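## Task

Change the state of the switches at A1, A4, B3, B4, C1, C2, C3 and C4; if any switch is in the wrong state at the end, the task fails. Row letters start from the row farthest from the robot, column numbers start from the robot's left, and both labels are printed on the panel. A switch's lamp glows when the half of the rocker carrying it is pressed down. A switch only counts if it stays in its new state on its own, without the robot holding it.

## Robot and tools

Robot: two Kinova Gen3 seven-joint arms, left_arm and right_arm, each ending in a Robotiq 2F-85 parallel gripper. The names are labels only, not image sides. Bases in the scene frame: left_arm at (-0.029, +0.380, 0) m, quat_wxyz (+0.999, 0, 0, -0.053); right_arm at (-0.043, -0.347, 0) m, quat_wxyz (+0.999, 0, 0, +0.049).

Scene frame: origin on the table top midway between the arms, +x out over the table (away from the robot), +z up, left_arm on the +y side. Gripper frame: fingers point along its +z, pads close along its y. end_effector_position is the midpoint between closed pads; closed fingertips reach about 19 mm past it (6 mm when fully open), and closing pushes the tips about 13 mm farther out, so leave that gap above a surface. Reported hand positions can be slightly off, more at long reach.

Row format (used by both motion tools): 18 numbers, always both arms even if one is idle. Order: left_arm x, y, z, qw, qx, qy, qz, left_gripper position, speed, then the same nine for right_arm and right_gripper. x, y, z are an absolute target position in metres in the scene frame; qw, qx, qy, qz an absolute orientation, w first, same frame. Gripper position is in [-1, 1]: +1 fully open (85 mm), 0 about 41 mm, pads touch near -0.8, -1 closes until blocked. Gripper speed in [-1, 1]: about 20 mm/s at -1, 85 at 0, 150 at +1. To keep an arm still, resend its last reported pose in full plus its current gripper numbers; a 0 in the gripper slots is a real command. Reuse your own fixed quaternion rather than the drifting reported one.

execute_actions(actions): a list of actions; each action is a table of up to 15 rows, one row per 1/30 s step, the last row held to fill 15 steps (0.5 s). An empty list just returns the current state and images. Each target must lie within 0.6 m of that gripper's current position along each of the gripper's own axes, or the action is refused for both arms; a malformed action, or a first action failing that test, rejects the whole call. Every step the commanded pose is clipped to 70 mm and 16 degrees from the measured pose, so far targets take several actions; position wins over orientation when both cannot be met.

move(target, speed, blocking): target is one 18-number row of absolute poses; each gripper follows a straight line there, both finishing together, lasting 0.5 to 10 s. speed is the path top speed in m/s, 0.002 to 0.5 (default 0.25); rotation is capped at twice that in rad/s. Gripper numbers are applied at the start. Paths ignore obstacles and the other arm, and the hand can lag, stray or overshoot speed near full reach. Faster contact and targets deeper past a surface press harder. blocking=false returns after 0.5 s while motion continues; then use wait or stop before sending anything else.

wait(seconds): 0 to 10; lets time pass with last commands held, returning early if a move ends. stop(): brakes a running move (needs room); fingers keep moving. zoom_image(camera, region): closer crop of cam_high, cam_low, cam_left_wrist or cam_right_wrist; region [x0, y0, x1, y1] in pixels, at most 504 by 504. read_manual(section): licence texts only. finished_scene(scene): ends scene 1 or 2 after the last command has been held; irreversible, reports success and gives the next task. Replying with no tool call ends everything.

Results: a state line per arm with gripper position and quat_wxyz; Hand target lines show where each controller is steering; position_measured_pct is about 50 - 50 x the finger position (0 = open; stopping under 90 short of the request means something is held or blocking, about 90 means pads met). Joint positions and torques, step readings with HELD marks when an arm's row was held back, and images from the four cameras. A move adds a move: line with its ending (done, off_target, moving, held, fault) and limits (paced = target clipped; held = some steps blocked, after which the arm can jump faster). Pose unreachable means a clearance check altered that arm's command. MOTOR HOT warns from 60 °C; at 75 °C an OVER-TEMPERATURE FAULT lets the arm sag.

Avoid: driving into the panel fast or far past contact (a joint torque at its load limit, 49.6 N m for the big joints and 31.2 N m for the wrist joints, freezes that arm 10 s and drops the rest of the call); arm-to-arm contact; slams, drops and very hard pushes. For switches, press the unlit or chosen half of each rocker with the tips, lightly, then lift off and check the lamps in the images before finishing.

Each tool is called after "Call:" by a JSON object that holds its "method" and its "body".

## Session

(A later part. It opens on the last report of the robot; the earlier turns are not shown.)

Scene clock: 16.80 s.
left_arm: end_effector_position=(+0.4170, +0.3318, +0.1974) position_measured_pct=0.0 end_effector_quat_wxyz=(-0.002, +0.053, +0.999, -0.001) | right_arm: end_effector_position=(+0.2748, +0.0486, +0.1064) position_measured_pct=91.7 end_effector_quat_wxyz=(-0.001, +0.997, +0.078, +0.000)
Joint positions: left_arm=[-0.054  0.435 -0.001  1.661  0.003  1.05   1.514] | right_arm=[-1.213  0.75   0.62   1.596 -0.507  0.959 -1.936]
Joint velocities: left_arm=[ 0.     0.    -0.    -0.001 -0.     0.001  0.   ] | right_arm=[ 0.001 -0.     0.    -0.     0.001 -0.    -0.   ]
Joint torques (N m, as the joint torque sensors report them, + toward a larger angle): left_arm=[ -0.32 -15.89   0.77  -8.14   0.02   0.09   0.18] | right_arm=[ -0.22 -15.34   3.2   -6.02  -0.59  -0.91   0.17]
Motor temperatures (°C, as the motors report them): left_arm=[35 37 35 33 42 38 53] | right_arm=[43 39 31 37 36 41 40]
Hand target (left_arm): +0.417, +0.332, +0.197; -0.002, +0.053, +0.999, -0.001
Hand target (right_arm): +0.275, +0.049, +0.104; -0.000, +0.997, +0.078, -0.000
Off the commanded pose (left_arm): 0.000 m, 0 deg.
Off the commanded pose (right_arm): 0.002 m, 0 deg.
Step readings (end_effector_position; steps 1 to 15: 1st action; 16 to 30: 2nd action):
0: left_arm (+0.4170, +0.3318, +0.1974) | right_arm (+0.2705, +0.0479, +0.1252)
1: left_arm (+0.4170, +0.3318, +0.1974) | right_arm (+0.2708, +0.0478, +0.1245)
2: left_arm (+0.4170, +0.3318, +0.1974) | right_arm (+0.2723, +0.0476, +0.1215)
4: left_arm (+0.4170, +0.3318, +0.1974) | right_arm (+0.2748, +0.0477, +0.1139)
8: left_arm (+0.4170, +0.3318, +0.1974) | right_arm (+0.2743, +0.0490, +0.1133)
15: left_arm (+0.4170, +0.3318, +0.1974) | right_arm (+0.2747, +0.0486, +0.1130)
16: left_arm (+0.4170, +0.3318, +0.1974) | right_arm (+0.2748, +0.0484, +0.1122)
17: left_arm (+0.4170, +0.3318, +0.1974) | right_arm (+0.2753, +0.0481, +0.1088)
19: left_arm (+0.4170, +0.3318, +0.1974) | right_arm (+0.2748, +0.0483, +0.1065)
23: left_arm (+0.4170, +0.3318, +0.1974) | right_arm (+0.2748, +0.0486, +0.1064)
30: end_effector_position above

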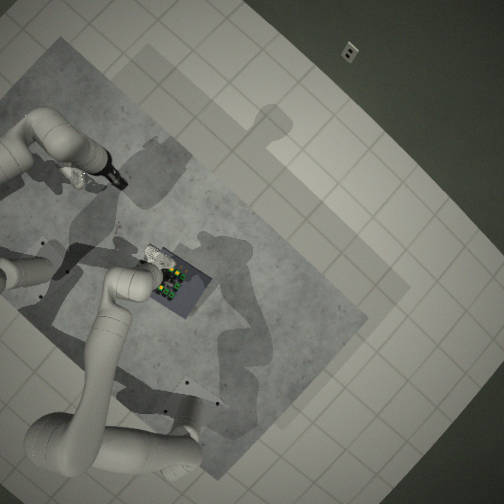

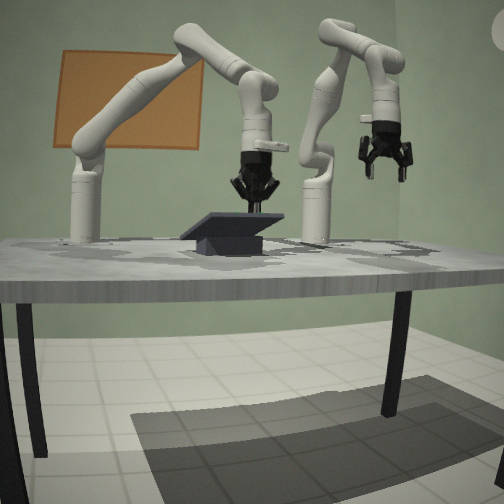

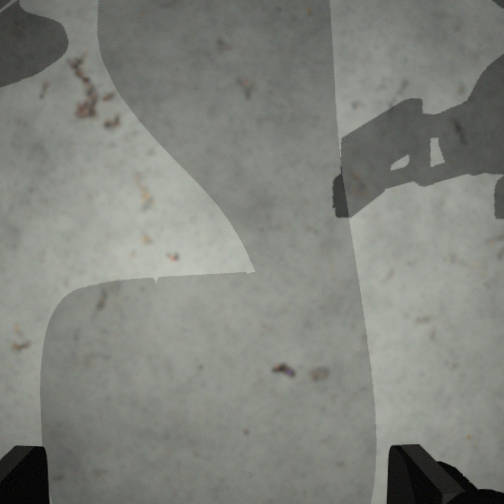

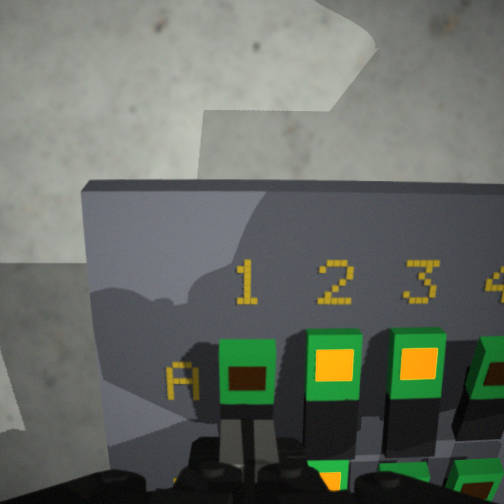

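Call:
{"method": "execute_actions", "body": {"actions": [[[0.417,0.3318,0.1974,-0.002,0.053,0.999,-0.001,1,0, 0.2747,0.0485,0.127,0,0.997,0.078,0,-1,1]],[[0.417,0.3318,0.1974,-0.002,0.053,0.999,-0.001,1,0, 0.2977,-0.0136,0.127,0,0.997,0.078,0,-1,1]],[[0.417,0.3318,0.1974,-0.002,0.053,0.999,-0.001,1,0, 0.2977,-0.0136,0.119,0,0.997,0.078,0,-1,1]],[[0.417,0.3318,0.1974,-0.002,0.053,0.999,-0.001,1,0, 0.2977,-0.0136,0.112,0,0.997,0.078,0,-1,1]],[[0.417,0.3318,0.1974,-0.002,0.053,0.999,-0.001,1,0, 0.2977,-0.0136,0.124,0,0.997,0.078,0,-1,1]],[[0.417,0.3318,0.1974,-0.002,0.053,0.999,-0.001,1,0, 0.2609,-0.0194,0.120,0,0.997,0.078,0,-1,1]],[[0.417,0.3318,0.1974,-0.002,0.053,0.999,-0.001,1,0, 0.2609,-0.0194,0.104,0,0.997,0.078,0,-1,1]],[[0.417,0.3318,0.1974,-0.002,0.053,0.999,-0.001,1,0, 0.2609,-0.0194,0.097,0,0.997,0.078,0,-1,1]],[[0.417,0.3318,0.1974,-0.002,0.053,0.999,-0.001,1,0, 0.2609,-0.0194,0.111,0,0.997,0.078,0,-1,1]],[[0.417,0.3318,0.1974,-0.002,0.053,0.999,-0.001,1,0, 0.2575,0.002,0.111,0,0.997,0.078,0,-1,1]],[[0.417,0.3318,0.1974,-0.002,0.053,0.999,-0.001,1,0, 0.2575,0.002,0.104,0,0.997,0.078,0,-1,1]],[[0.417,0.3318,0.1974,-0.002,0.053,0.999,-0.001,1,0, 0.2575,0.002,0.097,0,0.997,0.078,0,-1,1]],[[0.417,0.3318,0.1974,-0.002,0.053,0.999,-0.001,1,0, 0.2575,0.002,0.125,0,0.997,0.078,0,-1,1]],[[0.417,0.3318,0.1974,-0.002,0.053,0.999,-0.001,1,0, 0.21,0.005,0.15,0,0.997,0.078,0,-1,1]]]}}

Scene clock: 24.53 s.
left_arm: end_effector_position=(+0.4170, +0.3318, +0.1974) position_measured_pct=0.0 end_effector_quat_wxyz=(-0.002, +0.053, +0.999, -0.001) | right_arm: end_effector_position=(+0.2108, +0.0041, +0.1495) position_measured_pct=91.7 end_effector_quat_wxyz=(+0.001, +0.997, +0.077, -0.000)
Joint positions: left_arm=[-0.054  0.435 -0.001  1.661  0.003  1.05   1.514] | right_arm=[-1.369  0.551  0.687  1.809 -0.425  0.936 -2.011]
Joint velocities: left_arm=[-0.    -0.     0.     0.002 -0.    -0.    -0.   ] | right_arm=[-0.018 -0.014 -0.012  0.001  0.006 -0.002 -0.006]
Joint torques (N m, as the joint torque sensors report them, + toward a larger angle): left_arm=[ -0.38 -15.88   0.83  -8.19   0.01   0.05   0.1 ] | right_arm=[ -0.07 -14.98   3.26  -6.39  -0.33   0.39   0.  ]
Motor temperatures (°C, as the motors report them): left_arm=[35 37 35 33 42 38 53] | right_arm=[43 39 31 37 36 41 40]
Hand target (left_arm): +0.417, +0.332, +0.197; -0.002, +0.053, +0.999, -0.001
Hand target (right_arm): +0.210, +0.005, +0.150; +0.000, +0.997, +0.078, -0.000
Off the commanded pose (left_arm): 0.000 m, 0 deg.
Off the commanded pose (right_arm): 0.001 m, 0 deg.
Step readings (end_effector_position; steps 1 to 15: 1st action; 16 to 30: 2nd action; 31 to 45: 3rd action; 46 to 60: 4th action; 61 to 75: 5th action; 76 to 90: 6th action; 91 to 105: 7th action; 106 to 120: 8th action; 121 to 135: 9th action; 136 to 150: 10th action; 151 to 165: 11th action; 166 to 180: 12th action; 181 to 195: 13th action):
0: left_arm (+0.4170, +0.3318, +0.1974) | right_arm (+0.2748, +0.0486, +0.1064)
1: left_arm (+0.4170, +0.3318, +0.1974) | right_arm (+0.2747, +0.0488, +0.1071)
2: left_arm (+0.4170, +0.3318, +0.1974) | right_arm (+0.2743, +0.0493, +0.1103)
4: left_arm (+0.4170, +0.3318, +0.1974) | right_arm (+0.2740, +0.0496, +0.1233)
8: left_arm (+0.4170, +0.3318, +0.1974) | right_arm (+0.2752, +0.0479, +0.1269)
15: left_arm (+0.4170, +0.3318, +0.1974) | right_arm (+0.2747, +0.0484, +0.1270)
16: left_arm (+0.4170, +0.3318, +0.1974) | right_arm (+0.2750, +0.0479, +0.1271)
17: left_arm (+0.4170, +0.3318, +0.1974) | right_arm (+0.2759, +0.0453, +0.1272)
19: left_arm (+0.4170, +0.3318, +0.1974) | right_arm (+0.2815, +0.0306, +0.1274)
23: left_arm (+0.4170, +0.3318, +0.1974) | right_arm (+0.2967, -0.0097, +0.1270)
30: left_arm (+0.4170, +0.3318, +0.1974) | right_arm (+0.2975, -0.0132, +0.1266)
31: left_arm (+0.4170, +0.3318, +0.1974) | right_arm (+0.2977, -0.0135, +0.1259)
32: left_arm (+0.4170, +0.3318, +0.1974) | right_arm (+0.2983, -0.0140, +0.1227)
34: left_arm (+0.4170, +0.3318, +0.1974) | right_arm (+0.2975, -0.0137, +0.1191)
38: left_arm (+0.4170, +0.3318, +0.1974) | right_arm (+0.2976, -0.0134, +0.1191)
45: left_arm (+0.4170, +0.3318, +0.1974) | right_arm (+0.2977, -0.0136, +0.1190)
46: left_arm (+0.4170, +0.3318, +0.1974) | right_arm (+0.2978, -0.0138, +0.1183)
47: left_arm (+0.4170, +0.3318, +0.1974) | right_arm (+0.2983, -0.0141, +0.1152)
49: left_arm (+0.4170, +0.3318, +0.1974) | right_arm (+0.2977, -0.0135, +0.1125)
53: left_arm (+0.4170, +0.3318, +0.1974) | right_arm (+0.2976, -0.0133, +0.1122)
60: left_arm (+0.4170, +0.3318, +0.1974) | right_arm (+0.2976, -0.0133, +0.1122)
61: left_arm (+0.4170, +0.3318, +0.1974) | right_arm (+0.2976, -0.0131, +0.1130)
62: left_arm (+0.4170, +0.3318, +0.1974) | right_arm (+0.2972, -0.0128, +0.1165)
64: left_arm (+0.4170, +0.3318, +0.1974) | right_arm (+0.2977, -0.0132, +0.1235)
68: left_arm (+0.4170, +0.3318, +0.1974) | right_arm (+0.2979, -0.0139, +0.1238)
75: left_arm (+0.4170, +0.3318, +0.1974) | right_arm (+0.2977, -0.0137, +0.1240)
76: left_arm (+0.4170, +0.3318, +0.1974) | right_arm (+0.2973, -0.0136, +0.1240)
77: left_arm (+0.4170, +0.3318, +0.1974) | right_arm (+0.2954, -0.0137, +0.1242)
79: left_arm (+0.4170, +0.3318, +0.1974) | right_arm (+0.2856, -0.0146, +0.1237)
83: left_arm (+0.4170, +0.3318, +0.1974) | right_arm (+0.2632, -0.0190, +0.1199)
90: left_arm (+0.4170, +0.3318, +0.1974) | right_arm (+0.2613, -0.0198, +0.1196)
91: left_arm (+0.4170, +0.3318, +0.1974) | right_arm (+0.2612, -0.0199, +0.1190)
92: left_arm (+0.4170, +0.3318, +0.1974) | right_arm (+0.2615, -0.0203, +0.1156)
94: left_arm (+0.4170, +0.3318, +0.1974) | right_arm (+0.2613, -0.0205, +0.1057)
98: left_arm (+0.4170, +0.3318, +0.1974) | right_arm (+0.2606, -0.0188, +0.1043)
105: left_arm (+0.4170, +0.3318, +0.1974) | right_arm (+0.2609, -0.0193, +0.1040)
106: left_arm (+0.4170, +0.3318, +0.1974) | right_arm (+0.2610, -0.0195, +0.1033)
107: left_arm (+0.4170, +0.3318, +0.1974) | right_arm (+0.2616, -0.0200, +0.1003)
109: left_arm (+0.4170, +0.3318, +0.1974) | right_arm (+0.2613, -0.0196, +0.0979)
113: left_arm (+0.4170, +0.3318, +0.1974) | right_arm (+0.2612, -0.0193, +0.0978)
120: left_arm (+0.4170, +0.3318, +0.1974) | right_arm (+0.2612, -0.0193, +0.0978)
121: left_arm (+0.4170, +0.3318, +0.1974) | right_arm (+0.2611, -0.0191, +0.0985)
122: left_arm (+0.4170, +0.3318, +0.1974) | right_arm (+0.2604, -0.0185, +0.1017)
124: left_arm (+0.4170, +0.3318, +0.1974) | right_arm (+0.2606, -0.0186, +0.1101)
128: left_arm (+0.4170, +0.3318, +0.1974) | right_arm (+0.2612, -0.0199, +0.1108)
135: left_arm (+0.4170, +0.3318, +0.1974) | right_arm (+0.2609, -0.0195, +0.1110)
136: left_arm (+0.4170, +0.3318, +0.1974) | right_arm (+0.2607, -0.0191, +0.1109)
137: left_arm (+0.4170, +0.3318, +0.1974) | right_arm (+0.2600, -0.0167, +0.1106)
139: left_arm (+0.4170, +0.3318, +0.1974) | right_arm (+0.2577, -0.0055, +0.1103)
143: left_arm (+0.4170, +0.3318, +0.1974) | right_arm (+0.2575, +0.0019, +0.1114)
150: left_arm (+0.4170, +0.3318, +0.1974) | right_arm (+0.2575, +0.0020, +0.1111)
151: left_arm (+0.4170, +0.3318, +0.1974) | right_arm (+0.2575, +0.0018, +0.1104)
152: left_arm (+0.4170, +0.3318, +0.1974) | right_arm (+0.2580, +0.0015, +0.1073)
154: left_arm (+0.4170, +0.3318, +0.1974) | right_arm (+0.2574, +0.0019, +0.1042)
158: left_arm (+0.4170, +0.3318, +0.1974) | right_arm (+0.2574, +0.0022, +0.1041)
165: left_arm (+0.4170, +0.3318, +0.1974) | right_arm (+0.2575, +0.0020, +0.1040)
166: left_arm (+0.4170, +0.3318, +0.1974) | right_arm (+0.2576, +0.0018, +0.1033)
167: left_arm (+0.4170, +0.3318, +0.1974) | right_arm (+0.2582, +0.0015, +0.1003)
169: left_arm (+0.4170, +0.3318, +0.1974) | right_arm (+0.2581, +0.0018, +0.0981)
173: left_arm (+0.4170, +0.3318, +0.1974) | right_arm (+0.2579, +0.0022, +0.0980)
180: left_arm (+0.4170, +0.3318, +0.1974) | right_arm (+0.2579, +0.0021, +0.0980)
181: left_arm (+0.4170, +0.3318, +0.1974) | right_arm (+0.2578, +0.0024, +0.0986)
182: left_arm (+0.4170, +0.3318, +0.1974) | right_arm (+0.2570, +0.0029, +0.1018)
184: left_arm (+0.4170, +0.3318, +0.1974) | right_arm (+0.2563, +0.0035, +0.1162)
Lines left out of this list: 7.

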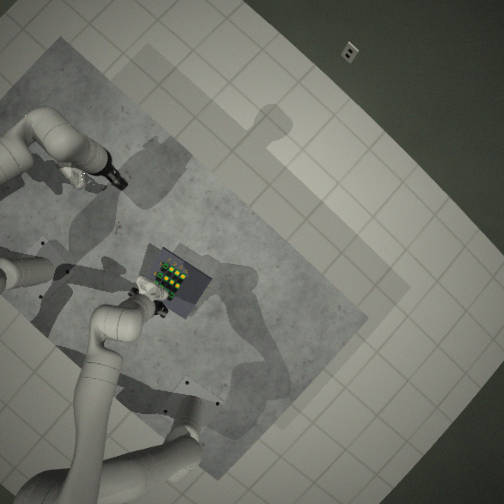

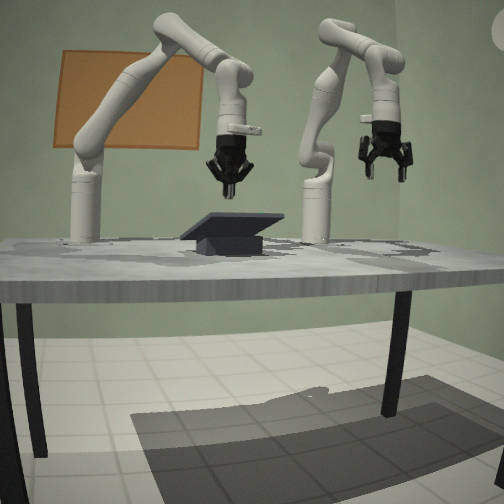

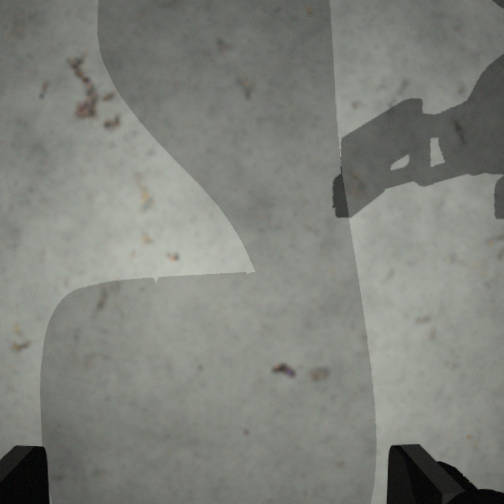

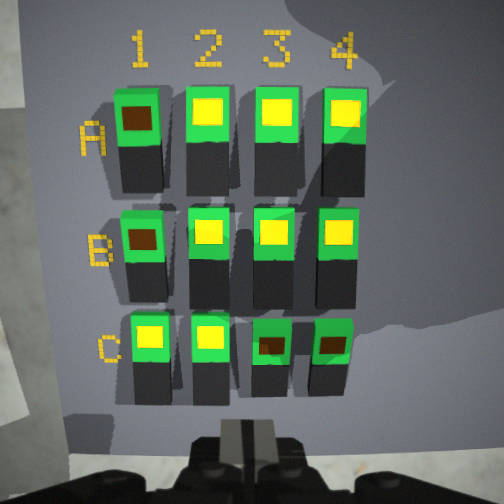

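All correct.

Call:
{"method": "finished_scene", "body": {"scene": 1}}

The scene is finished: the task was done.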